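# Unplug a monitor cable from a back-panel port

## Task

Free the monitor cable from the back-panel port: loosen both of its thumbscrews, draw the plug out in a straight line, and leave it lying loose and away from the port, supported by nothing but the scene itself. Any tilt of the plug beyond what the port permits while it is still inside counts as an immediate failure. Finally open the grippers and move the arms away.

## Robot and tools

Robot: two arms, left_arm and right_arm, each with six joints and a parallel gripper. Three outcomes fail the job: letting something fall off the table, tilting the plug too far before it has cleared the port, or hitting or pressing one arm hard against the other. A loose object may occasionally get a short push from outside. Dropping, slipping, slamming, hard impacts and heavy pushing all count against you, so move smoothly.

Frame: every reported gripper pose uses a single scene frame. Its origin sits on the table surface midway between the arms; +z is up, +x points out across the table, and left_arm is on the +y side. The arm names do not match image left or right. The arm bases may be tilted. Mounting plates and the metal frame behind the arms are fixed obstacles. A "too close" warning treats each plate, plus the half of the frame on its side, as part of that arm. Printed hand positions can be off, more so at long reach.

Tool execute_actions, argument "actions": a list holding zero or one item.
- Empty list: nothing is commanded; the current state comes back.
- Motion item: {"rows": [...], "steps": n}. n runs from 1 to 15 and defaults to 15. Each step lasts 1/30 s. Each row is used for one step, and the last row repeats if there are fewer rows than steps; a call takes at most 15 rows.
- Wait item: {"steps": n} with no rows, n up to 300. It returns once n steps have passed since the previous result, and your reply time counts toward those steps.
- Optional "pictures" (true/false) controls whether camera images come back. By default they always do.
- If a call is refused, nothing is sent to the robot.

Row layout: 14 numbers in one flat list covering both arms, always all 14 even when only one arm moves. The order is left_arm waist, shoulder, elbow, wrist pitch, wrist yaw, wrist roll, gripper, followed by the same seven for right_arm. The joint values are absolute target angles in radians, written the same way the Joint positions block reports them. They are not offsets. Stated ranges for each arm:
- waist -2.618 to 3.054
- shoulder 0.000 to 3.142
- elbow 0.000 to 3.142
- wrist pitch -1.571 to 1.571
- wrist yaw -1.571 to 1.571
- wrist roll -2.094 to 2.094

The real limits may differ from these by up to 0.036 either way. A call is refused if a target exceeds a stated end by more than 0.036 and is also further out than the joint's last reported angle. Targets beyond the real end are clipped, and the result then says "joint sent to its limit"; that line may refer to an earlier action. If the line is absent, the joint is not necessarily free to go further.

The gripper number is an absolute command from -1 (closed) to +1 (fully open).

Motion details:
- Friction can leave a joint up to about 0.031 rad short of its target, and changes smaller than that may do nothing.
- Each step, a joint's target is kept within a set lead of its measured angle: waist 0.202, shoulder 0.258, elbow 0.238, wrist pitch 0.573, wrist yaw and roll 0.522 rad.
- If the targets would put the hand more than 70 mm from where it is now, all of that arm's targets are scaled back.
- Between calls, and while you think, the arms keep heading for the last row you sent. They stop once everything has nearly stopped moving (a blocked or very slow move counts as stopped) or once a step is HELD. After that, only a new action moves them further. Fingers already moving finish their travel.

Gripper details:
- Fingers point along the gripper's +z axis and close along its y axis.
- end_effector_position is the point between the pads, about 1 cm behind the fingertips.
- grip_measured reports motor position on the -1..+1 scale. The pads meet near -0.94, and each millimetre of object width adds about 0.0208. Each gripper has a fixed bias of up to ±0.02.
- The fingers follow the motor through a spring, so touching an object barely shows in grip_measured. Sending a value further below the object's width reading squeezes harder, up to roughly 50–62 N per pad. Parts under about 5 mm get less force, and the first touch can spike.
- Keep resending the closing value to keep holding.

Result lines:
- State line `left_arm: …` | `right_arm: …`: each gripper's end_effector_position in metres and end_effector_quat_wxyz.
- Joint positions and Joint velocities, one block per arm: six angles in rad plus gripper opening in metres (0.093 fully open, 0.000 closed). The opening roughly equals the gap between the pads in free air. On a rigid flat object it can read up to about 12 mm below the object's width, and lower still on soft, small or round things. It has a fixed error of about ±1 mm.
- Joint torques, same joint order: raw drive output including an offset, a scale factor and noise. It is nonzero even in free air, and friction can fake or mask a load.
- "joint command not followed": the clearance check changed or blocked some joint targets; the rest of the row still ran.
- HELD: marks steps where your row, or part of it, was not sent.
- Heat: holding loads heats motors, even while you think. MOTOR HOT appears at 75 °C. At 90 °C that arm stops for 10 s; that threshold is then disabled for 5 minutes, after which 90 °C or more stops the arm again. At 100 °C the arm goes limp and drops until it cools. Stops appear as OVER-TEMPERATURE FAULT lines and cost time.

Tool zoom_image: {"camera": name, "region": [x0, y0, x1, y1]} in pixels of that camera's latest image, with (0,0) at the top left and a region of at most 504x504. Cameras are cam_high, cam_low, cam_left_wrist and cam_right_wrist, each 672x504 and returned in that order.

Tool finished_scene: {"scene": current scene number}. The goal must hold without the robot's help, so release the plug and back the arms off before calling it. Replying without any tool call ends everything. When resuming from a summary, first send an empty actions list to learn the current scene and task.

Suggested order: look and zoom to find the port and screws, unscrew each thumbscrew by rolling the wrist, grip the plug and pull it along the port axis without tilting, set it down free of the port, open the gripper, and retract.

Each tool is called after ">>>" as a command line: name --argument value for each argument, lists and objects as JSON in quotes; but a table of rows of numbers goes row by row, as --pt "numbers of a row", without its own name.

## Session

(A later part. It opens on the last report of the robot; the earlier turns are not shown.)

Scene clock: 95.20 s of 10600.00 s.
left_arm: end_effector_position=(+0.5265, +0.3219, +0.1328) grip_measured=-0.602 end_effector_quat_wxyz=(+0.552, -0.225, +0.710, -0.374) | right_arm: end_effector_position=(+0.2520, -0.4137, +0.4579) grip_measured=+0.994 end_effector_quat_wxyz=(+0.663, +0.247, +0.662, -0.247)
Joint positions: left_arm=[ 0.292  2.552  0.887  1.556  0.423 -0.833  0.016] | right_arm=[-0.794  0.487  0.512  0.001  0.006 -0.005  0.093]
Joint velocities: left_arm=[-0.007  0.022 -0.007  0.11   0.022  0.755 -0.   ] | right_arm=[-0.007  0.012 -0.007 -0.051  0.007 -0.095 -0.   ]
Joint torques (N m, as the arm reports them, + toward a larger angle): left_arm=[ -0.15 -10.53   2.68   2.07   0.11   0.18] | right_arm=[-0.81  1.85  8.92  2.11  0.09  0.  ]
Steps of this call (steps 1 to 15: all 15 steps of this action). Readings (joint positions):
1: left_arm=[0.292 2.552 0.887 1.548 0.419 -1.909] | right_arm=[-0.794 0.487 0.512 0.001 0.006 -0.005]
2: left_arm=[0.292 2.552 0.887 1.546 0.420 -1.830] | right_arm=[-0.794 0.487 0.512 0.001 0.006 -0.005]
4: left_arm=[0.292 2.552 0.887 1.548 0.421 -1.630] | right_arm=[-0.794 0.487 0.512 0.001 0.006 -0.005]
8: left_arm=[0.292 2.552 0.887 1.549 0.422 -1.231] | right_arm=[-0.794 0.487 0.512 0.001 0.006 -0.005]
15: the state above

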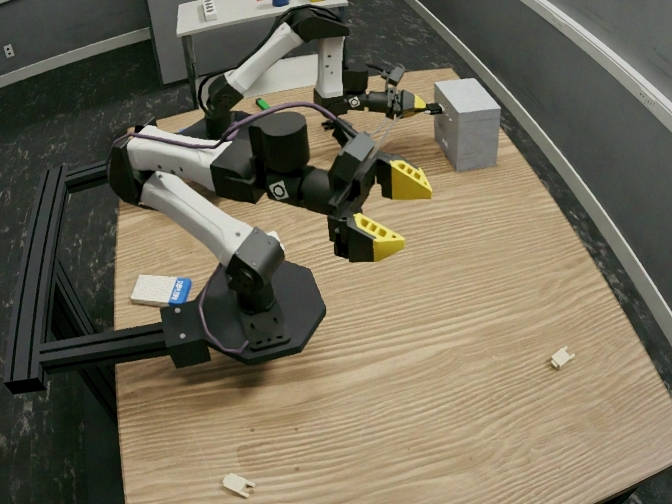

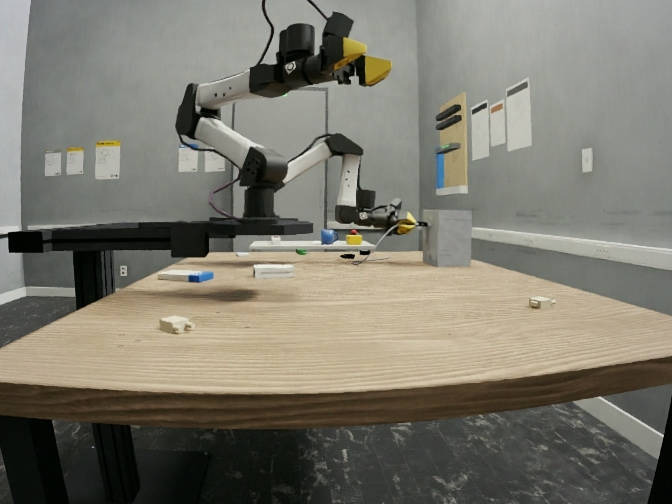

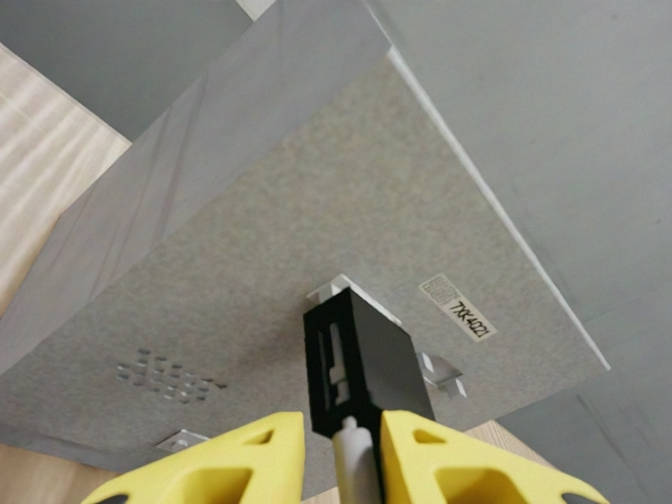

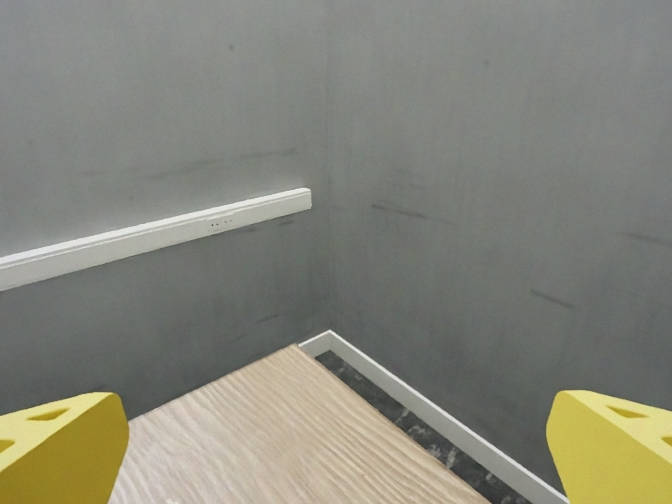

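Five more strokes to check whether it still advances.

>>> execute_actions --actions '[{"rows":[[0.29,2.55,0.88,1.555,0.43,-0.72,-0.88,-0.8,0.5,0.5,0,0,0,1],[0.29,2.55,0.88,1.555,0.43,-2.05,-0.88,-0.8,0.5,0.5,0,0,0,1]]}]' --pictures false

>>> execute_actions --actions '[{"rows":[[0.29,2.55,0.88,1.555,0.43,-2,-0.6,-0.8,0.5,0.5,0,0,0,1],[0.29,2.55,0.88,1.555,0.43,-0.58,-0.6,-0.8,0.5,0.5,0,0,0,1]]}]' --pictures false

>>> execute_actions --actions '[{"rows":[[0.29,2.55,0.88,1.555,0.43,-0.72,-0.88,-0.8,0.5,0.5,0,0,0,1],[0.29,2.55,0.88,1.555,0.43,-2.05,-0.88,-0.8,0.5,0.5,0,0,0,1]]}]' --pictures false

>>> execute_actions --actions '[{"rows":[[0.29,2.55,0.88,1.555,0.43,-2,-0.6,-0.8,0.5,0.5,0,0,0,1],[0.29,2.55,0.88,1.555,0.43,-0.58,-0.6,-0.8,0.5,0.5,0,0,0,1]]}]' --pictures false

>>> execute_actions --actions '[{"rows":[[0.29,2.55,0.88,1.555,0.43,-0.72,-0.88,-0.8,0.5,0.5,0,0,0,1],[0.29,2.55,0.88,1.555,0.43,-2.05,-0.88,-0.8,0.5,0.5,0,0,0,1]]}]' --pictures false

>>> execute_actions --actions '[{"rows":[[0.29,2.55,0.88,1.555,0.43,-2,-0.6,-0.8,0.5,0.5,0,0,0,1],[0.29,2.55,0.88,1.555,0.43,-0.58,-0.6,-0.8,0.5,0.5,0,0,0,1]]}]' --pictures false

>>> execute_actions --actions '[{"rows":[[0.29,2.55,0.88,1.555,0.43,-0.72,-0.88,-0.8,0.5,0.5,0,0,0,1],[0.29,2.55,0.88,1.555,0.43,-2.05,-0.88,-0.8,0.5,0.5,0,0,0,1]]}]' --pictures false

>>> execute_actions --actions '[{"rows":[[0.29,2.55,0.88,1.555,0.43,-2,-0.6,-0.8,0.5,0.5,0,0,0,1],[0.29,2.55,0.88,1.555,0.43,-0.58,-0.6,-0.8,0.5,0.5,0,0,0,1]]}]' --pictures false

>>> execute_actions --actions '[{"rows":[[0.29,2.55,0.88,1.555,0.43,-0.72,-0.88,-0.8,0.5,0.5,0,0,0,1],[0.29,2.55,0.88,1.555,0.43,-2.05,-0.88,-0.8,0.5,0.5,0,0,0,1]]}]' --pictures false

>>> execute_actions --actions '[{"rows":[[0.29,2.55,0.88,1.555,0.43,-2,-0.6,-0.8,0.5,0.5,0,0,0,1],[0.29,2.55,0.88,1.555,0.43,-0.72,-0.6,-0.8,0.5,0.5,0,0,0,1]]}]'

>>> zoom_image --camera "cam_left_wrist" --region '[220,264,460,504]'

Scene clock: 107.40 s of 10600.00 s.
left_arm: end_effector_position=(+0.5265, +0.3225, +0.1311) grip_measured=-0.870 end_effector_quat_wxyz=(-0.289, +0.555, -0.501, +0.598) | right_arm: end_effector_position=(+0.2520, -0.4137, +0.4579) grip_measured=+0.994 end_effector_quat_wxyz=(+0.663, +0.247, +0.662, -0.247)
Joint positions: left_arm=[ 0.292  2.552  0.887  1.549  0.418 -1.887  0.003] | right_arm=[-0.794  0.487  0.512  0.001  0.006 -0.005  0.093]
Joint velocities: left_arm=[-0.002 -0.002  0.002 -0.066 -0.007 -0.96   0.002] | right_arm=[-0.007  0.017  0.002  0.051 -0.022 -0.051  0.   ]
Joint torques (N m, as the arm reports them, + toward a larger angle): left_arm=[ -0.24 -10.57   2.61   2.39   0.12  -0.21] | right_arm=[-0.83  1.51  8.78  2.12  0.09 -0.03]
Steps of this call (steps 1 to 30: the robot went on to your last target; steps 31 to 90: nothing new was sent; then 8.70 s passed at rest; steps 91 to 105: all 15 steps of this action). Readings (joint positions):
91: left_arm=[0.292 2.552 0.887 1.569 0.426 -0.733] | right_arm=[-0.794 0.487 0.512 0.001 0.006 -0.005]
92: left_arm=[0.292 2.552 0.887 1.568 0.424 -0.816] | right_arm=[-0.794 0.487 0.512 0.001 0.006 -0.005]
94: left_arm=[0.292 2.552 0.887 1.566 0.421 -1.016] | right_arm=[-0.794 0.487 0.512 0.001 0.006 -0.005]
98: left_arm=[0.292 2.552 0.887 1.561 0.419 -1.410] | right_arm=[-0.794 0.487 0.512 0.001 0.006 -0.005]
105: the state above

Scene clock: 107.90 s of 10600.00 s.
left_arm: end_effector_position=(+0.5267, +0.3218, +0.1350) grip_measured=-0.602 end_effector_quat_wxyz=(+0.574, -0.187, +0.718, -0.347) | right_arm: end_effector_position=(+0.2520, -0.4137, +0.4579) grip_measured=+0.994 end_effector_quat_wxyz=(+0.663, +0.247, +0.662, -0.247)
Joint positions: left_arm=[ 0.292  2.552  0.887  1.566  0.423 -0.735  0.016] | right_arm=[-0.794  0.487  0.512  0.001  0.006 -0.005  0.093]
Joint velocities: left_arm=[ 0.012  0.002 -0.017  0.11   0.022  0.989 -0.001] | right_arm=[-0.002 -0.007 -0.017  0.007 -0.007 -0.051  0.   ]
Joint torques (N m, as the arm reports them, + toward a larger angle): left_arm=[ -0.2  -10.58   2.69   1.87   0.09   0.18] | right_arm=[-1.08  1.78  9.14  2.12  0.02  0.02]
Steps of this call (steps 1 to 15: all 15 steps of this action). Readings (joint positions):
1: left_arm=[0.292 2.552 0.887 1.546 0.418 -1.908] | right_arm=[-0.794 0.487 0.512 0.001 0.006 -0.005]
2: left_arm=[0.292 2.552 0.887 1.545 0.418 -1.829] | right_arm=[-0.794 0.487 0.512 0.001 0.006 -0.005]
4: left_arm=[0.292 2.552 0.887 1.547 0.420 -1.629] | right_arm=[-0.794 0.487 0.512 0.001 0.006 -0.005]
8: left_arm=[0.292 2.552 0.887 1.548 0.421 -1.231] | right_arm=[-0.794 0.487 0.512 0.001 0.006 -0.005]
15: the state above

Scene clock: 108.40 s of 10600.00 s.
left_arm: end_effector_position=(+0.5265, +0.3224, +0.1314) grip_measured=-0.870 end_effector_quat_wxyz=(-0.289, +0.554, -0.501, +0.599) | right_arm: end_effector_position=(+0.2520, -0.4137, +0.4579) grip_measured=+0.994 end_effector_quat_wxyz=(+0.663, +0.247, +0.662, -0.247)
Joint positions: left_arm=[ 0.292  2.552  0.887  1.55   0.419 -1.887  0.003] | right_arm=[-0.794  0.487  0.512  0.001  0.006 -0.005  0.093]
Joint velocities: left_arm=[ 0.007  0.002  0.007  0.037  0.066 -0.93  -0.   ] | right_arm=[ 0.007 -0.002 -0.012 -0.022 -0.022  0.007  0.   ]
Joint torques (N m, as the arm reports them, + toward a larger angle): left_arm=[ -0.23 -10.57   2.75   2.33   0.13  -0.17] | right_arm=[-0.88  1.68  9.22  2.04  0.09  0.01]
Steps of this call (steps 1 to 15: all 15 steps of this action). Readings (joint positions):
1: left_arm=[0.292 2.552 0.887 1.568 0.424 -0.728] | right_arm=[-0.794 0.487 0.512 0.001 0.006 -0.005]
2: left_arm=[0.292 2.552 0.887 1.569 0.423 -0.811] | right_arm=[-0.794 0.487 0.512 0.001 0.006 -0.005]
4: left_arm=[0.292 2.552 0.887 1.567 0.421 -1.011] | right_arm=[-0.794 0.487 0.512 0.001 0.006 -0.005]
8: left_arm=[0.292 2.552 0.887 1.561 0.419 -1.405] | right_arm=[-0.794 0.487 0.512 0.001 0.006 -0.005]
15: the state above

Scene clock: 108.90 s of 10600.00 s.
left_arm: end_effector_position=(+0.5267, +0.3218, +0.1350) grip_measured=-0.602 end_effector_quat_wxyz=(+0.574, -0.187, +0.718, -0.347) | right_arm: end_effector_position=(+0.2520, -0.4137, +0.4579) grip_measured=+0.994 end_effector_quat_wxyz=(+0.663, +0.247, +0.662, -0.247)
Joint positions: left_arm=[ 0.292  2.552  0.887  1.566  0.424 -0.735  0.016] | right_arm=[-0.794  0.487  0.512  0.001  0.006 -0.005  0.093]
Joint velocities: left_arm=[-0.012 -0.002 -0.002  0.095  0.037  0.974  0.001] | right_arm=[ 0.032  0.007  0.027 -0.007 -0.11  -0.081 -0.   ]
Joint torques (N m, as the arm reports them, + toward a larger angle): left_arm=[ -0.14 -10.7    2.67   1.95   0.03   0.21] | right_arm=[-0.93  1.63  8.88  2.12  0.05  0.  ]
Steps of this call (steps 1 to 15: all 15 steps of this action). Readings (joint positions):
1: left_arm=[0.292 2.552 0.887 1.548 0.419 -1.909] | right_arm=[-0.794 0.487 0.512 0.001 0.006 -0.005]
2: left_arm=[0.292 2.552 0.887 1.546 0.419 -1.830] | right_arm=[-0.794 0.487 0.512 0.001 0.006 -0.005]
4: left_arm=[0.292 2.552 0.887 1.548 0.421 -1.630] | right_arm=[-0.794 0.487 0.512 0.001 0.006 -0.005]
8: left_arm=[0.292 2.552 0.887 1.548 0.422 -1.231] | right_arm=[-0.794 0.487 0.512 0.001 0.006 -0.005]
15: the state above

Scene clock: 109.40 s of 10600.00 s.
left_arm: end_effector_position=(+0.5264, +0.3223, +0.1314) grip_measured=-0.870 end_effector_quat_wxyz=(-0.289, +0.554, -0.501, +0.599) | right_arm: end_effector_position=(+0.2520, -0.4137, +0.4579) grip_measured=+0.994 end_effector_quat_wxyz=(+0.663, +0.247, +0.662, -0.247)
Joint positions: left_arm=[ 0.292  2.552  0.887  1.55   0.42  -1.887  0.003] | right_arm=[-0.794  0.487  0.512  0.001  0.006 -0.005  0.093]
Joint velocities: left_arm=[ 0.002 -0.002 -0.002 -0.051  0.007 -0.93   0.001] | right_arm=[-0.002 -0.012  0.007  0.007 -0.022 -0.051  0.001]
Joint torques (N m, as the arm reports them, + toward a larger angle): left_arm=[ -0.15 -10.73   2.71   2.32   0.13  -0.2 ] | right_arm=[-1.07  1.72  8.8   2.11  0.06  0.06]
Steps of this call (steps 1 to 15: all 15 steps of this action). Readings (joint positions):
1: left_arm=[0.292 2.552 0.887 1.568 0.424 -0.728] | right_arm=[-0.794 0.487 0.512 0.001 0.006 -0.005]
2: left_arm=[0.292 2.552 0.887 1.569 0.423 -0.811] | right_arm=[-0.794 0.487 0.512 0.001 0.006 -0.005]
4: left_arm=[0.292 2.552 0.887 1.567 0.421 -1.011] | right_arm=[-0.794 0.487 0.512 0.001 0.006 -0.005]
8: left_arm=[0.292 2.552 0.887 1.561 0.420 -1.405] | right_arm=[-0.794 0.487 0.512 0.001 0.006 -0.005]
15: the state above

Scene clock: 109.90 s of 10600.00 s.
left_arm: end_effector_position=(+0.5267, +0.3218, +0.1351) grip_measured=-0.602 end_effector_quat_wxyz=(+0.574, -0.187, +0.718, -0.347) | right_arm: end_effector_position=(+0.2520, -0.4137, +0.4579) grip_measured=+0.994 end_effector_quat_wxyz=(+0.663, +0.247, +0.662, -0.247)
Joint positions: left_arm=[ 0.292  2.552  0.887  1.566  0.424 -0.735  0.016] | right_arm=[-0.794  0.487  0.512  0.001  0.006 -0.005  0.093]
Joint velocities: left_arm=[ 0.002  0.002  0.002  0.154  0.007  1.004 -0.001] | right_arm=[ 0.007 -0.002 -0.012 -0.037 -0.007  0.007  0.001]
Joint torques (N m, as the arm reports them, + toward a larger angle): left_arm=[ -0.15 -10.7    2.61   1.9    0.12   0.18] | right_arm=[-0.92  2.01  8.94  2.09  0.02 -0.01]
Steps of this call (steps 1 to 15: all 15 steps of this action). Readings (joint positions):
1: left_arm=[0.292 2.552 0.887 1.548 0.419 -1.908] | right_arm=[-0.794 0.487 0.512 0.001 0.006 -0.005]
2: left_arm=[0.292 2.552 0.887 1.546 0.420 -1.830] | right_arm=[-0.794 0.487 0.512 0.001 0.006 -0.005]
4: left_arm=[0.292 2.552 0.887 1.548 0.421 -1.630] | right_arm=[-0.794 0.487 0.512 0.001 0.006 -0.005]
8: left_arm=[0.292 2.552 0.887 1.548 0.422 -1.231] | right_arm=[-0.794 0.487 0.512 0.001 0.006 -0.005]
15: the state above

Scene clock: 110.40 s of 10600.00 s.
left_arm: end_effector_position=(+0.5264, +0.3223, +0.1314) grip_measured=-0.870 end_effector_quat_wxyz=(-0.289, +0.554, -0.501, +0.599) | right_arm: end_effector_position=(+0.2520, -0.4137, +0.4579) grip_measured=+0.994 end_effector_quat_wxyz=(+0.663, +0.247, +0.662, -0.247)
Joint positions: left_arm=[ 0.292  2.552  0.887  1.55   0.42  -1.887  0.003] | right_arm=[-0.794  0.487  0.512  0.001  0.006 -0.005  0.093]
Joint velocities: left_arm=[-0.002 -0.012  0.017 -0.037 -0.051 -0.989 -0.   ] | right_arm=[-0.002  0.012 -0.012  0.037  0.007 -0.022 -0.001]
Joint torques (N m, as the arm reports them, + toward a larger angle): left_arm=[ -0.21 -10.63   2.69   2.31   0.1   -0.13] | right_arm=[-0.85  1.63  8.85  2.18  0.05 -0.03]
Steps of this call (steps 1 to 15: all 15 steps of this action). Readings (joint positions):
1: left_arm=[0.292 2.552 0.887 1.568 0.424 -0.728] | right_arm=[-0.794 0.487 0.512 0.001 0.006 -0.005]
2: left_arm=[0.292 2.552 0.887 1.569 0.423 -0.811] | right_arm=[-0.794 0.487 0.512 0.001 0.006 -0.005]
4: left_arm=[0.292 2.552 0.887 1.567 0.421 -1.011] | right_arm=[-0.794 0.487 0.512 0.001 0.006 -0.005]
8: left_arm=[0.292 2.552 0.887 1.561 0.419 -1.405] | right_arm=[-0.794 0.487 0.512 0.001 0.006 -0.005]
15: the state above

Scene clock: 110.90 s of 10600.00 s.
left_arm: end_effector_position=(+0.5267, +0.3218, +0.1350) grip_measured=-0.602 end_effector_quat_wxyz=(+0.574, -0.187, +0.718, -0.347) | right_arm: end_effector_position=(+0.2520, -0.4137, +0.4579) grip_measured=+0.994 end_effector_quat_wxyz=(+0.663, +0.247, +0.662, -0.247)
Joint positions: left_arm=[ 0.292  2.552  0.887  1.566  0.424 -0.735  0.016] | right_arm=[-0.794  0.487  0.512  0.001  0.006 -0.005  0.093]
Joint velocities: left_arm=[-0.002 -0.007 -0.012  0.198  0.022  0.945 -0.001] | right_arm=[-0.007 -0.017  0.002 -0.081 -0.022  0.037  0.   ]
Joint torques (N m, as the arm reports them, + toward a larger angle): left_arm=[ -0.41 -10.53   2.84   1.85   0.09   0.14] | right_arm=[-0.99  1.91  8.9   2.1  -0.02  0.  ]
Steps of this call (steps 1 to 15: all 15 steps of this action). Readings (joint positions):
1: left_arm=[0.292 2.552 0.887 1.548 0.419 -1.909] | right_arm=[-0.794 0.487 0.512 0.001 0.006 -0.005]
2: left_arm=[0.292 2.552 0.887 1.546 0.420 -1.830] | right_arm=[-0.794 0.487 0.512 0.001 0.006 -0.005]
4: left_arm=[0.292 2.552 0.887 1.548 0.421 -1.630] | right_arm=[-0.794 0.487 0.512 0.001 0.006 -0.005]
8: left_arm=[0.292 2.552 0.887 1.549 0.422 -1.231] | right_arm=[-0.794 0.487 0.512 0.001 0.006 -0.005]
15: the state above

Scene clock: 111.40 s of 10600.00 s.
left_arm: end_effector_position=(+0.5264, +0.3223, +0.1314) grip_measured=-0.870 end_effector_quat_wxyz=(-0.289, +0.554, -0.501, +0.599) | right_arm: end_effector_position=(+0.2520, -0.4137, +0.4579) grip_measured=+0.994 end_effector_quat_wxyz=(+0.663, +0.247, +0.662, -0.247)
Joint positions: left_arm=[ 0.292  2.552  0.887  1.55   0.42  -1.886  0.003] | right_arm=[-0.794  0.487  0.512  0.001  0.006 -0.005  0.093]
Joint velocities: left_arm=[-0.007  0.007  0.012 -0.007  0.022 -0.945  0.   ] | right_arm=[0.002 0.012 0.007 0.037 0.037 0.051 0.   ]
Joint torques (N m, as the arm reports them, + toward a larger angle): left_arm=[ -0.31 -10.59   2.67   2.29   0.12  -0.13] | right_arm=[-0.99  1.87  8.97  2.07  0.03  0.08]
Steps of this call (steps 1 to 15: all 15 steps of this action). Readings (joint positions):
1: left_arm=[0.292 2.552 0.887 1.568 0.424 -0.728] | right_arm=[-0.794 0.487 0.512 0.001 0.006 -0.005]
2: left_arm=[0.292 2.552 0.887 1.569 0.423 -0.811] | right_arm=[-0.794 0.487 0.512 0.001 0.006 -0.005]
4: left_arm=[0.292 2.552 0.887 1.567 0.421 -1.011] | right_arm=[-0.794 0.487 0.512 0.001 0.006 -0.005]
8: left_arm=[0.292 2.552 0.887 1.561 0.419 -1.405] | right_arm=[-0.794 0.487 0.512 0.001 0.006 -0.005]
15: the state above

Scene clock: 111.90 s of 10600.00 s.
left_arm: end_effector_position=(+0.5265, +0.3219, +0.1327) grip_measured=-0.602 end_effector_quat_wxyz=(+0.552, -0.225, +0.710, -0.374) | right_arm: end_effector_position=(+0.2520, -0.4137, +0.4579) grip_measured=+0.994 end_effector_quat_wxyz=(+0.663, +0.247, +0.662, -0.247)
Joint positions: left_arm=[ 0.292  2.552  0.887  1.556  0.422 -0.833  0.016] | right_arm=[-0.794  0.487  0.512  0.001  0.006 -0.005  0.093]
Joint velocities: left_arm=[-0.002 -0.002 -0.002  0.051 -0.037  0.725  0.001] | right_arm=[ 0.002 -0.012 -0.007 -0.022 -0.037 -0.007 -0.001]
Joint torques (N m, as the arm reports them, + toward a larger angle): left_arm=[ -0.14 -10.65   2.76   2.07   0.1    0.2 ] | right_arm=[-0.96  1.71  8.91  2.06  0.1  -0.03]
Steps of this call (steps 1 to 15: all 15 steps of this action). Readings (joint positions):
1: left_arm=[0.292 2.552 0.887 1.548 0.419 -1.908] | right_arm=[-0.794 0.487 0.512 0.001 0.006 -0.005]
2: left_arm=[0.292 2.552 0.887 1.546 0.420 -1.829] | right_arm=[-0.794 0.487 0.512 0.001 0.006 -0.005]
4: left_arm=[0.292 2.552 0.887 1.548 0.421 -1.629] | right_arm=[-0.794 0.487 0.512 0.001 0.006 -0.005]
8: left_arm=[0.292 2.552 0.887 1.548 0.422 -1.231] | right_arm=[-0.794 0.487 0.512 0.001 0.006 -0.005]
15: the state above

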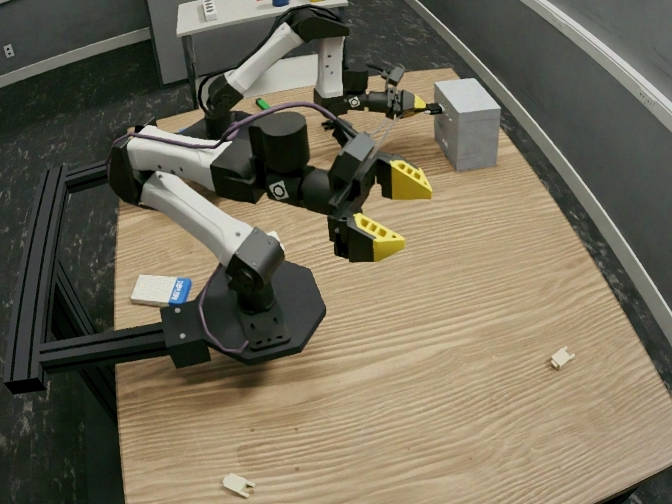

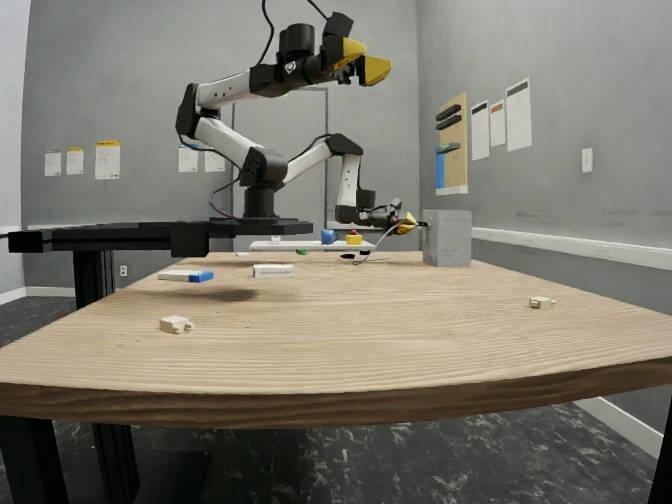

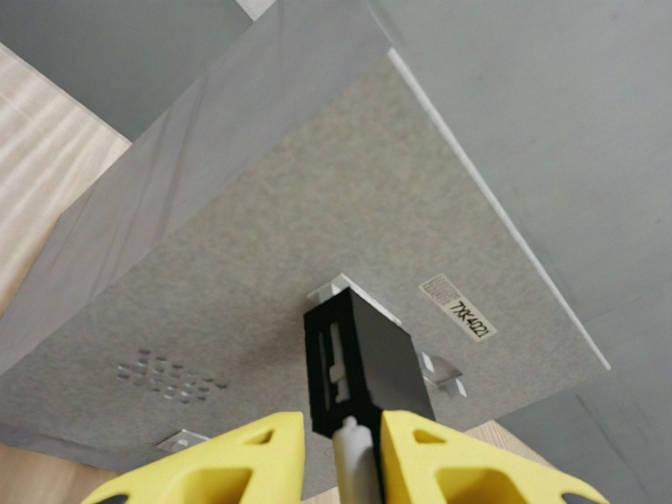

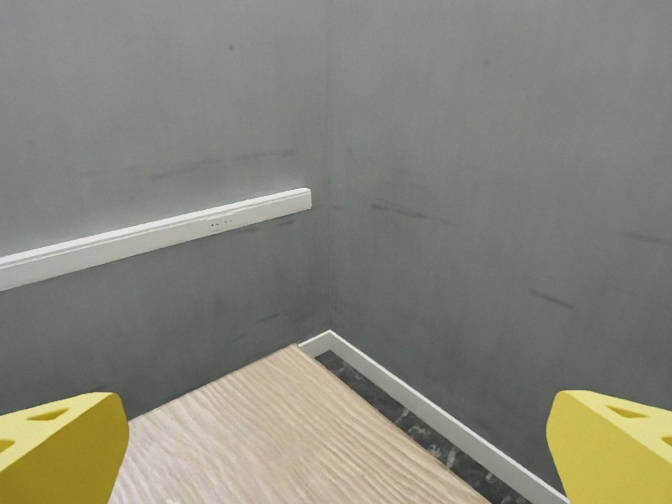

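Region (220, 264, 460, 504) of cam_left_wrist's 672x504 image, scaled by 2.100, with more detail than that image has.

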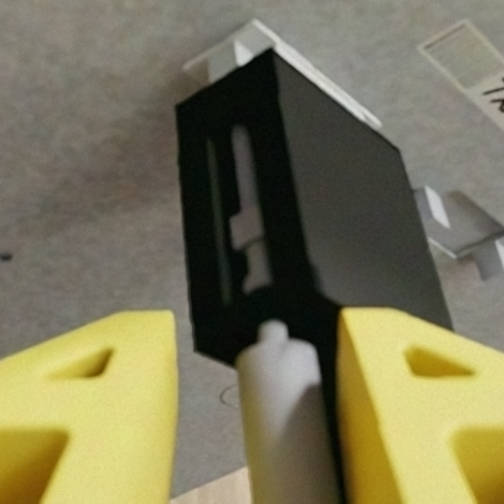

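>>> execute_actions --actions '[{"rows":[[0.29,2.55,0.88,1.555,0.43,-1.57,-0.4,-0.8,0.5,0.5,0,0,0,1]],"steps":12}]' --pictures false

>>> execute_actions --actions '[{"rows":[[0.36,2.45,0.71,1.555,0.43,-1.57,-0.4,-0.8,0.5,0.5,0,0,0,1]],"steps":10}]' --pictures false

>>> execute_actions --actions '[{"rows":[[0.36,2.2,0.6,1.555,0.43,-0.5,-0.4,-0.8,0.5,0.5,0,0,0,1]],"steps":10}]' --pictures false

>>> execute_actions --actions '[{"rows":[[-0.13,2.2,0.6,1.555,-0.52,1.57,-0.4,-0.8,0.5,0.5,0,0,0,1]]}]' --pictures false

>>> execute_actions --actions '[{"rows":[[-0.13,2.5,0.8,1.555,-0.52,1.57,-0.4,-0.8,0.5,0.5,0,0,0,1]]}]' --pictures false

>>> execute_actions --actions '[{"rows":[[-0.09,2.58,0.93,1.555,-0.52,1.57,-0.4,-0.8,0.5,0.5,0,0,0,1]]}]'

Scene clock: 120.30 s of 10600.00 s.
left_arm: end_effector_position=(+0.5266, +0.3215, +0.1348) grip_measured=-0.403 end_effector_quat_wxyz=(+0.405, -0.437, +0.600, -0.534) | right_arm: end_effector_position=(+0.2520, -0.4137, +0.4579) grip_measured=+0.994 end_effector_quat_wxyz=(+0.663, +0.247, +0.662, -0.247)
Joint positions: left_arm=[ 0.292  2.552  0.887  1.565  0.426 -1.487  0.026] | right_arm=[-0.794  0.487  0.512  0.001  0.006 -0.005  0.093]
Joint velocities: left_arm=[ 0.007 -0.012  0.012 -0.037 -0.022 -0.462  0.   ] | right_arm=[-0.007 -0.007  0.002 -0.022 -0.037  0.007 -0.   ]
Joint torques (N m, as the arm reports them, + toward a larger angle): left_arm=[ -0.25 -10.49   2.76   2.14   0.06  -0.02] | right_arm=[-0.93  1.6   9.07  2.05  0.08  0.05]
Steps of this call (steps 1 to 30: the robot went on to your last target; steps 31 to 90: nothing new was sent; then 5.00 s passed at rest; steps 91 to 102: all 12 steps of this action). Readings (joint positions):
91: left_arm=[0.292 2.552 0.887 1.569 0.426 -0.815] | right_arm=[-0.794 0.487 0.512 0.001 0.006 -0.005]
92: left_arm=[0.292 2.552 0.887 1.567 0.426 -0.915] | right_arm=[-0.794 0.487 0.512 0.001 0.006 -0.005]
94: left_arm=[0.292 2.552 0.887 1.566 0.426 -1.113] | right_arm=[-0.794 0.487 0.512 0.001 0.006 -0.005]
98: left_arm=[0.292 2.552 0.887 1.565 0.426 -1.379] | right_arm=[-0.794 0.487 0.512 0.001 0.006 -0.005]
102: the state above

Scene clock: 120.63 s of 10600.00 s.
left_arm: end_effector_position=(+0.4925, +0.3494, +0.1344) grip_measured=-0.403 end_effector_quat_wxyz=(-0.379, +0.499, -0.580, +0.520) | right_arm: end_effector_position=(+0.2520, -0.4137, +0.4579) grip_measured=+0.994 end_effector_quat_wxyz=(+0.663, +0.247, +0.662, -0.247)
Joint positions: left_arm=[ 0.362  2.465  0.73   1.557  0.429 -1.554  0.026] | right_arm=[-0.794  0.487  0.512  0.001  0.006 -0.005  0.093]
Joint velocities: left_arm=[-0.007 -0.012 -0.012 -0.022 -0.095 -0.095  0.001] | right_arm=[-0.017 -0.022  0.002 -0.066 -0.007  0.007 -0.001]
Joint torques (N m, as the arm reports them, + toward a larger angle): left_arm=[ -0.22 -10.63   1.2    2.22   0.04  -0.03] | right_arm=[-0.94  1.76  8.95  2.11  0.06 -0.02]
Steps of this call (steps 1 to 10: all 10 steps of this action). Readings (joint positions):
1: left_arm=[0.298 2.537 0.862 1.559 0.426 -1.502] | right_arm=[-0.794 0.487 0.512 0.001 0.006 -0.005]
2: left_arm=[0.310 2.508 0.809 1.556 0.429 -1.514] | right_arm=[-0.794 0.487 0.512 0.001 0.006 -0.005]
4: left_arm=[0.341 2.472 0.743 1.557 0.429 -1.531] | right_arm=[-0.794 0.487 0.512 0.001 0.006 -0.005]
8: left_arm=[0.362 2.465 0.730 1.557 0.429 -1.549] | right_arm=[-0.794 0.487 0.512 0.001 0.006 -0.005]
10: the state above

Scene clock: 120.97 s of 10600.00 s.
left_arm: end_effector_position=(+0.4861, +0.3497, +0.2307) grip_measured=-0.402 end_effector_quat_wxyz=(+0.625, -0.177, +0.690, -0.319) | right_arm: end_effector_position=(+0.2520, -0.4137, +0.4579) grip_measured=+0.994 end_effector_quat_wxyz=(+0.663, +0.247, +0.662, -0.247)
Joint positions: left_arm=[ 0.362  2.187  0.619  1.565  0.428 -0.7    0.026] | right_arm=[-0.794  0.487  0.512  0.001  0.006 -0.005  0.093]
Joint velocities: left_arm=[-0.017  0.017 -0.002 -0.066 -0.022  1.253  0.001] | right_arm=[ 0.007 -0.002 -0.017 -0.022 -0.051 -0.051 -0.   ]
Joint torques (N m, as the arm reports them, + toward a larger angle): left_arm=[-0.18 -7.68  2.24  2.18  0.03  0.14] | right_arm=[-0.86  1.55  8.76  2.13  0.05  0.01]
Steps of this call (steps 1 to 10: all 10 steps of this action). Readings (joint positions):
1: left_arm=[0.362 2.432 0.709 1.534 0.426 -1.476] | right_arm=[-0.794 0.487 0.512 0.001 0.006 -0.005]
2: left_arm=[0.362 2.371 0.663 1.513 0.426 -1.377] | right_arm=[-0.794 0.487 0.512 0.001 0.006 -0.005]
4: left_arm=[0.362 2.256 0.619 1.525 0.428 -1.178] | right_arm=[-0.794 0.487 0.512 0.001 0.006 -0.005]
8: left_arm=[0.362 2.185 0.619 1.568 0.428 -0.809] | right_arm=[-0.794 0.487 0.512 0.001 0.006 -0.005]
10: the state above

Scene clock: 121.47 s of 10600.00 s.
left_arm: end_effector_position=(+0.4813, +0.2636, +0.2315) grip_measured=-0.402 end_effector_quat_wxyz=(+0.622, +0.212, +0.684, +0.316) | right_arm: end_effector_position=(+0.2520, -0.4137, +0.4579) grip_measured=+0.994 end_effector_quat_wxyz=(+0.663, +0.247, +0.662, -0.247)
Joint positions: left_arm=[-0.136  2.187  0.618  1.563 -0.46   0.784  0.026] | right_arm=[-0.794  0.487  0.512  0.001  0.006 -0.005  0.093]
Joint velocities: left_arm=[ 0.061 -0.012  0.007 -0.066 -0.418  2.777  0.   ] | right_arm=[-0.017 -0.017 -0.002  0.051 -0.066  0.037 -0.   ]
Joint torques (N m, as the arm reports them, + toward a larger angle): left_arm=[ 0.2  -7.61  2.4   2.11 -0.03  0.04] | right_arm=[-0.98  1.7   8.82  2.09  0.07 -0.03]
Steps of this call (steps 1 to 15: all 15 steps of this action). Readings (joint positions):
1: left_arm=[0.336 2.187 0.618 1.564 0.339 -0.610] | right_arm=[-0.794 0.487 0.512 0.001 0.006 -0.005]
2: left_arm=[0.286 2.187 0.618 1.563 0.225 -0.510] | right_arm=[-0.794 0.487 0.512 0.001 0.006 -0.005]
4: left_arm=[0.149 2.187 0.618 1.563 0.019 -0.312] | right_arm=[-0.794 0.487 0.512 0.001 0.006 -0.005]
8: left_arm=[-0.116 2.187 0.618 1.563 -0.281 0.087] | right_arm=[-0.794 0.487 0.512 0.001 0.006 -0.005]
15: the state above

Scene clock: 121.97 s of 10600.00 s.
left_arm: end_effector_position=(+0.4959, +0.2652, +0.1256) grip_measured=-0.402 end_effector_quat_wxyz=(+0.391, +0.488, +0.593, +0.508) | right_arm: end_effector_position=(+0.2520, -0.4137, +0.4579) grip_measured=+0.994 end_effector_quat_wxyz=(+0.663, +0.247, +0.662, -0.247)
Joint positions: left_arm=[-0.134  2.514  0.789  1.542 -0.509  1.529  0.026] | right_arm=[-0.794  0.487  0.512  0.001  0.006 -0.005  0.093]
Joint velocities: left_arm=[-0.012 -0.012 -0.012  0.066  0.051  0.198 -0.   ] | right_arm=[-0.007 -0.007  0.002  0.007 -0.037  0.037 -0.   ]
Joint torques (N m, as the arm reports them, + toward a larger angle): left_arm=[  0.27 -10.91   3.74   2.36  -0.08   0.06] | right_arm=[-1.09  1.52  9.1   2.1   0.02 -0.04]
Steps of this call (steps 1 to 15: all 15 steps of this action). Readings (joint positions):
1: left_arm=[-0.135 2.220 0.647 1.569 -0.477 0.882] | right_arm=[-0.794 0.487 0.512 0.001 0.006 -0.005]
2: left_arm=[-0.134 2.287 0.711 1.569 -0.485 0.977] | right_arm=[-0.794 0.487 0.512 0.001 0.006 -0.005]
4: left_arm=[-0.134 2.418 0.786 1.566 -0.489 1.170] | right_arm=[-0.794 0.487 0.512 0.001 0.006 -0.005]
8: left_arm=[-0.134 2.518 0.789 1.523 -0.502 1.404] | right_arm=[-0.794 0.487 0.512 0.001 0.006 -0.005]
15: the state above

Scene clock: 122.47 s of 10600.00 s.
left_arm: end_effector_position=(+0.5248, +0.2789, +0.1335) grip_measured=-0.402 end_effector_quat_wxyz=(+0.397, +0.460, +0.587, +0.535) | right_arm: end_effector_position=(+0.2520, -0.4137, +0.4579) grip_measured=+0.994 end_effector_quat_wxyz=(+0.663, +0.247, +0.662, -0.247)
Joint positions: left_arm=[-0.093  2.564  0.911  1.549 -0.513  1.559  0.026] | right_arm=[-0.794  0.487  0.512  0.001  0.006 -0.005  0.093]
Joint velocities: left_arm=[-0.007  0.002 -0.002 -0.007 -0.051 -0.095 -0.001] | right_arm=[-0.007  0.002  0.007 -0.066  0.037 -0.022  0.001]
Joint torques (N m, as the arm reports them, + toward a larger angle): left_arm=[ 0.23 -9.17  4.95  2.28 -0.11  0.07] | right_arm=[-0.99  1.51  8.8   2.14  0.02 -0.01]
Steps of this call (steps 1 to 15: all 15 steps of this action). Readings (joint positions):
1: left_arm=[-0.131 2.523 0.808 1.545 -0.511 1.535] | right_arm=[-0.794 0.487 0.512 0.001 0.006 -0.005]
2: left_arm=[-0.124 2.542 0.847 1.546 -0.511 1.540] | right_arm=[-0.794 0.487 0.512 0.001 0.006 -0.005]
4: left_arm=[-0.106 2.563 0.899 1.546 -0.511 1.548] | right_arm=[-0.794 0.487 0.512 0.001 0.006 -0.005]
8: left_arm=[-0.093 2.564 0.911 1.549 -0.513 1.555] | right_arm=[-0.794 0.487 0.512 0.001 0.006 -0.005]
15: the state above

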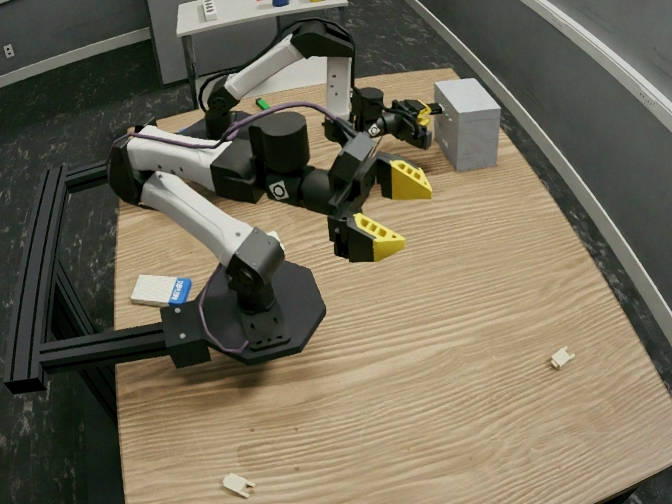

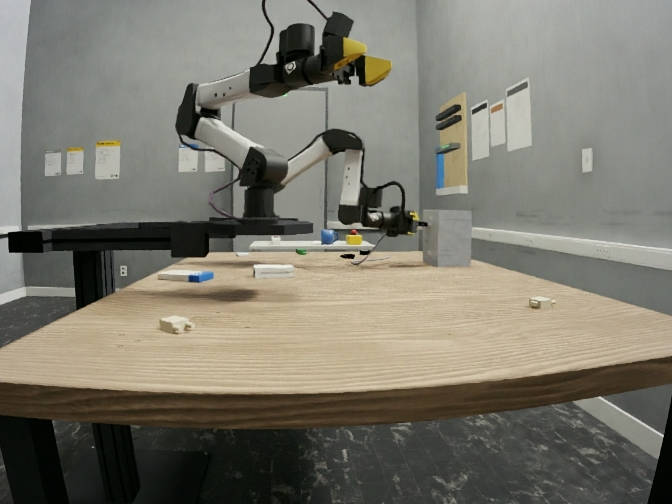

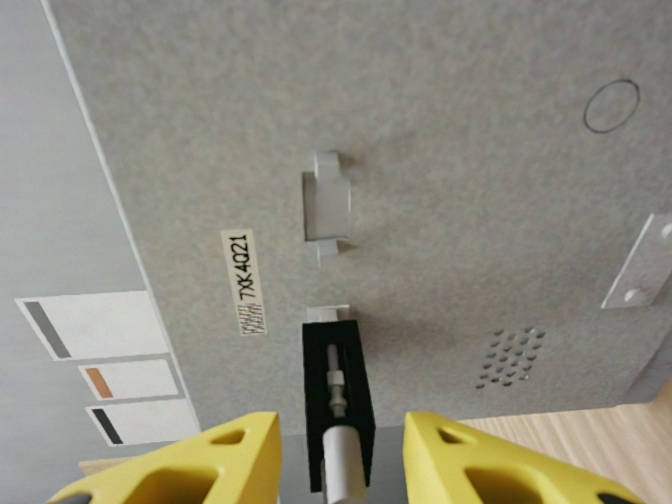

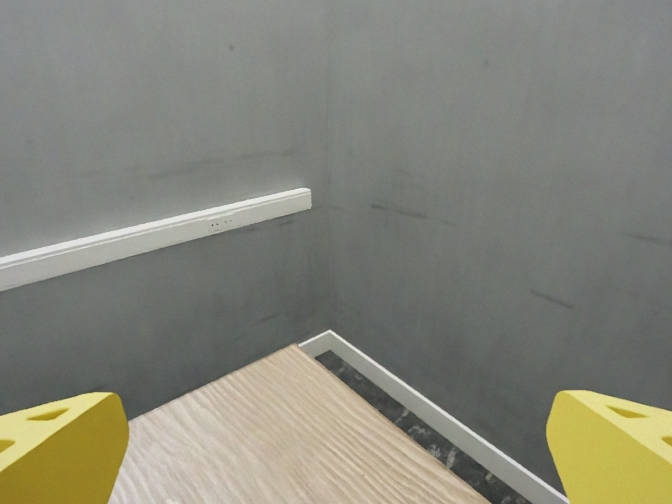

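>>> execute_actions --actions '[{"rows":[[-0.068,2.565,0.91,1.55,-0.52,1.57,-0.5,-0.8,0.5,0.5,0,0,0,1]],"steps":10}]' --pictures false

>>> execute_actions --actions '[{"rows":[[-0.068,2.565,0.91,1.55,-0.52,0.8,-0.6,-0.8,0.5,0.5,0,0,0,1]]}]'

Scene clock: 124.40 s of 10600.00 s.
left_arm: end_effector_position=(+0.5253, +0.2858, +0.1334) grip_measured=-0.497 end_effector_quat_wxyz=(+0.393, +0.456, +0.590, +0.538) | right_arm: end_effector_position=(+0.2520, -0.4137, +0.4579) grip_measured=+0.994 end_effector_quat_wxyz=(+0.663, +0.247, +0.662, -0.247)
Joint positions: left_arm=[-0.079  2.564  0.911  1.549 -0.513  1.561  0.021] | right_arm=[-0.794  0.487  0.512  0.001  0.006 -0.005  0.093]
Joint velocities: left_arm=[-0.022 -0.007 -0.017 -0.022  0.051  0.066  0.   ] | right_arm=[-0.007  0.002  0.012  0.066 -0.066 -0.007 -0.   ]
Joint torques (N m, as the arm reports them, + toward a larger angle): left_arm=[  0.84 -10.44   3.31   2.2   -0.09   0.07] | right_arm=[-0.73  1.63  8.95  2.12  0.09  0.  ]
Steps of this call (steps 1 to 15: the robot went on to your last target; steps 16 to 48: nothing new was sent; steps 49 to 58: all 10 steps of this action). Readings (joint positions):
49: left_arm=[-0.092 2.564 0.911 1.549 -0.513 1.561] | right_arm=[-0.794 0.487 0.512 0.001 0.006 -0.005]
50: left_arm=[-0.089 2.564 0.911 1.549 -0.513 1.561] | right_arm=[-0.794 0.487 0.512 0.001 0.006 -0.005]
52: left_arm=[-0.082 2.564 0.911 1.549 -0.513 1.561] | right_arm=[-0.794 0.487 0.512 0.001 0.006 -0.005]
56: left_arm=[-0.079 2.564 0.911 1.549 -0.513 1.561] | right_arm=[-0.794 0.487 0.512 0.001 0.006 -0.005]
58: the state above

Scene clock: 124.90 s of 10600.00 s.
left_arm: end_effector_position=(+0.5257, +0.2873, +0.1385) grip_measured=-0.597 end_effector_quat_wxyz=(+0.562, +0.214, +0.708, +0.370) | right_arm: end_effector_position=(+0.2520, -0.4137, +0.4579) grip_measured=+0.994 end_effector_quat_wxyz=(+0.663, +0.247, +0.662, -0.247)
Joint positions: left_arm=[-0.079  2.562  0.911  1.568 -0.52   0.848  0.017] | right_arm=[-0.794  0.487  0.512  0.001  0.006 -0.005  0.093]
Joint velocities: left_arm=[-0.007 -0.032 -0.032 -0.051 -0.051 -0.3    0.001] | right_arm=[ 0.002  0.002  0.007  0.007 -0.081 -0.022  0.   ]
Joint torques (N m, as the arm reports them, + toward a larger angle): left_arm=[  0.86 -10.11   3.45   2.02   0.02  -0.19] | right_arm=[-0.8   1.7   8.95  2.13  0.01  0.  ]
Steps of this call (steps 1 to 15: all 15 steps of this action). Readings (joint positions):
1: left_arm=[-0.079 2.564 0.911 1.548 -0.513 1.478] | right_arm=[-0.794 0.487 0.512 0.001 0.006 -0.005]
2: left_arm=[-0.079 2.564 0.911 1.549 -0.513 1.378] | right_arm=[-0.794 0.487 0.512 0.001 0.006 -0.005]
4: left_arm=[-0.079 2.564 0.911 1.550 -0.513 1.186] | right_arm=[-0.794 0.487 0.512 0.001 0.006 -0.005]
8: left_arm=[-0.079 2.564 0.911 1.559 -0.515 0.963] | right_arm=[-0.794 0.487 0.512 0.001 0.006 -0.005]
15: the state above

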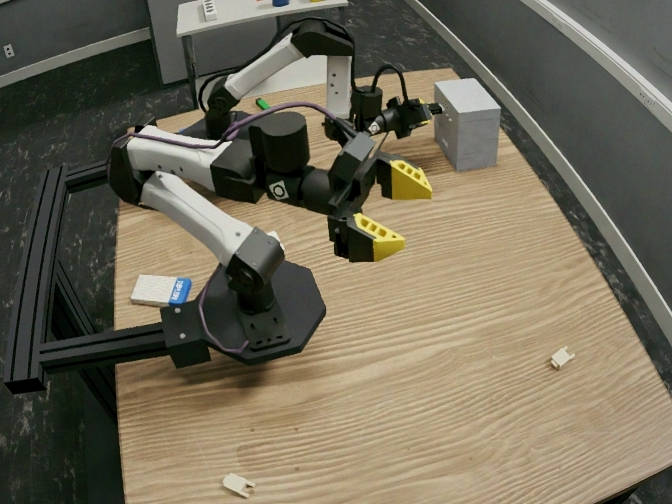

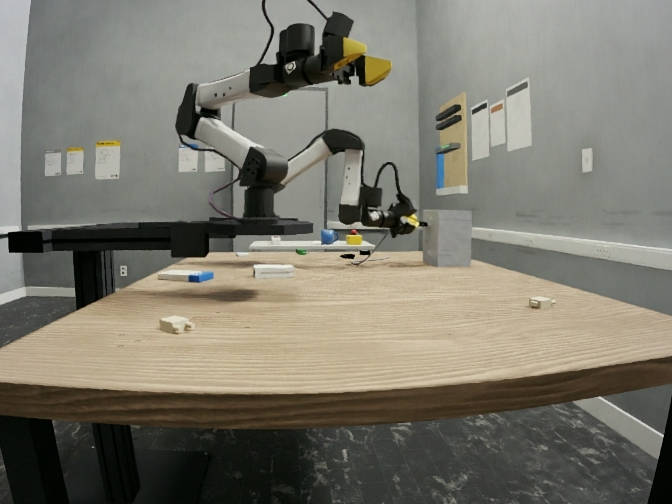

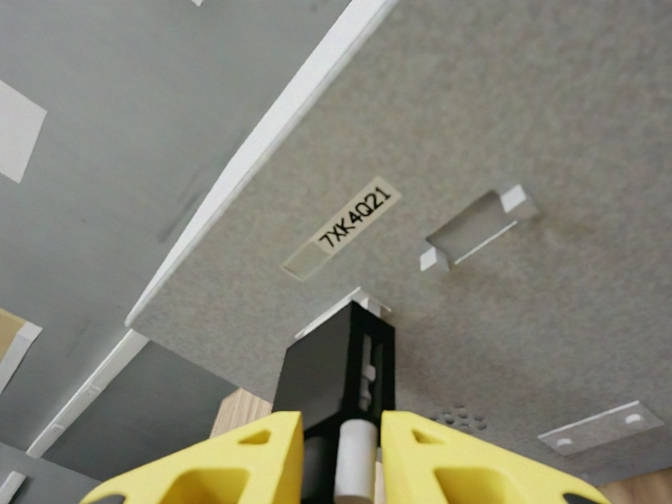

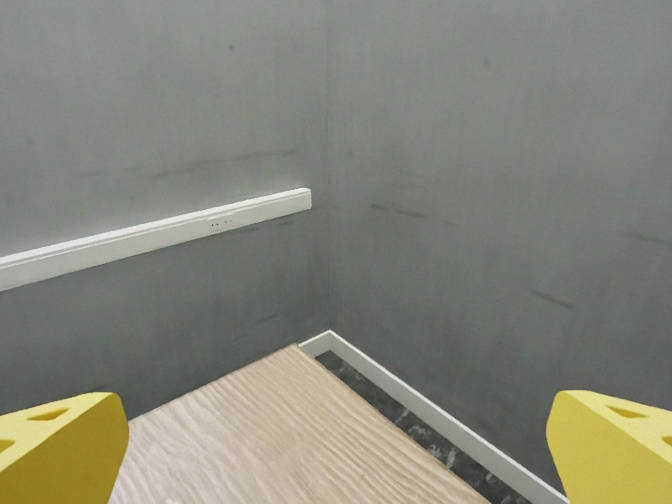

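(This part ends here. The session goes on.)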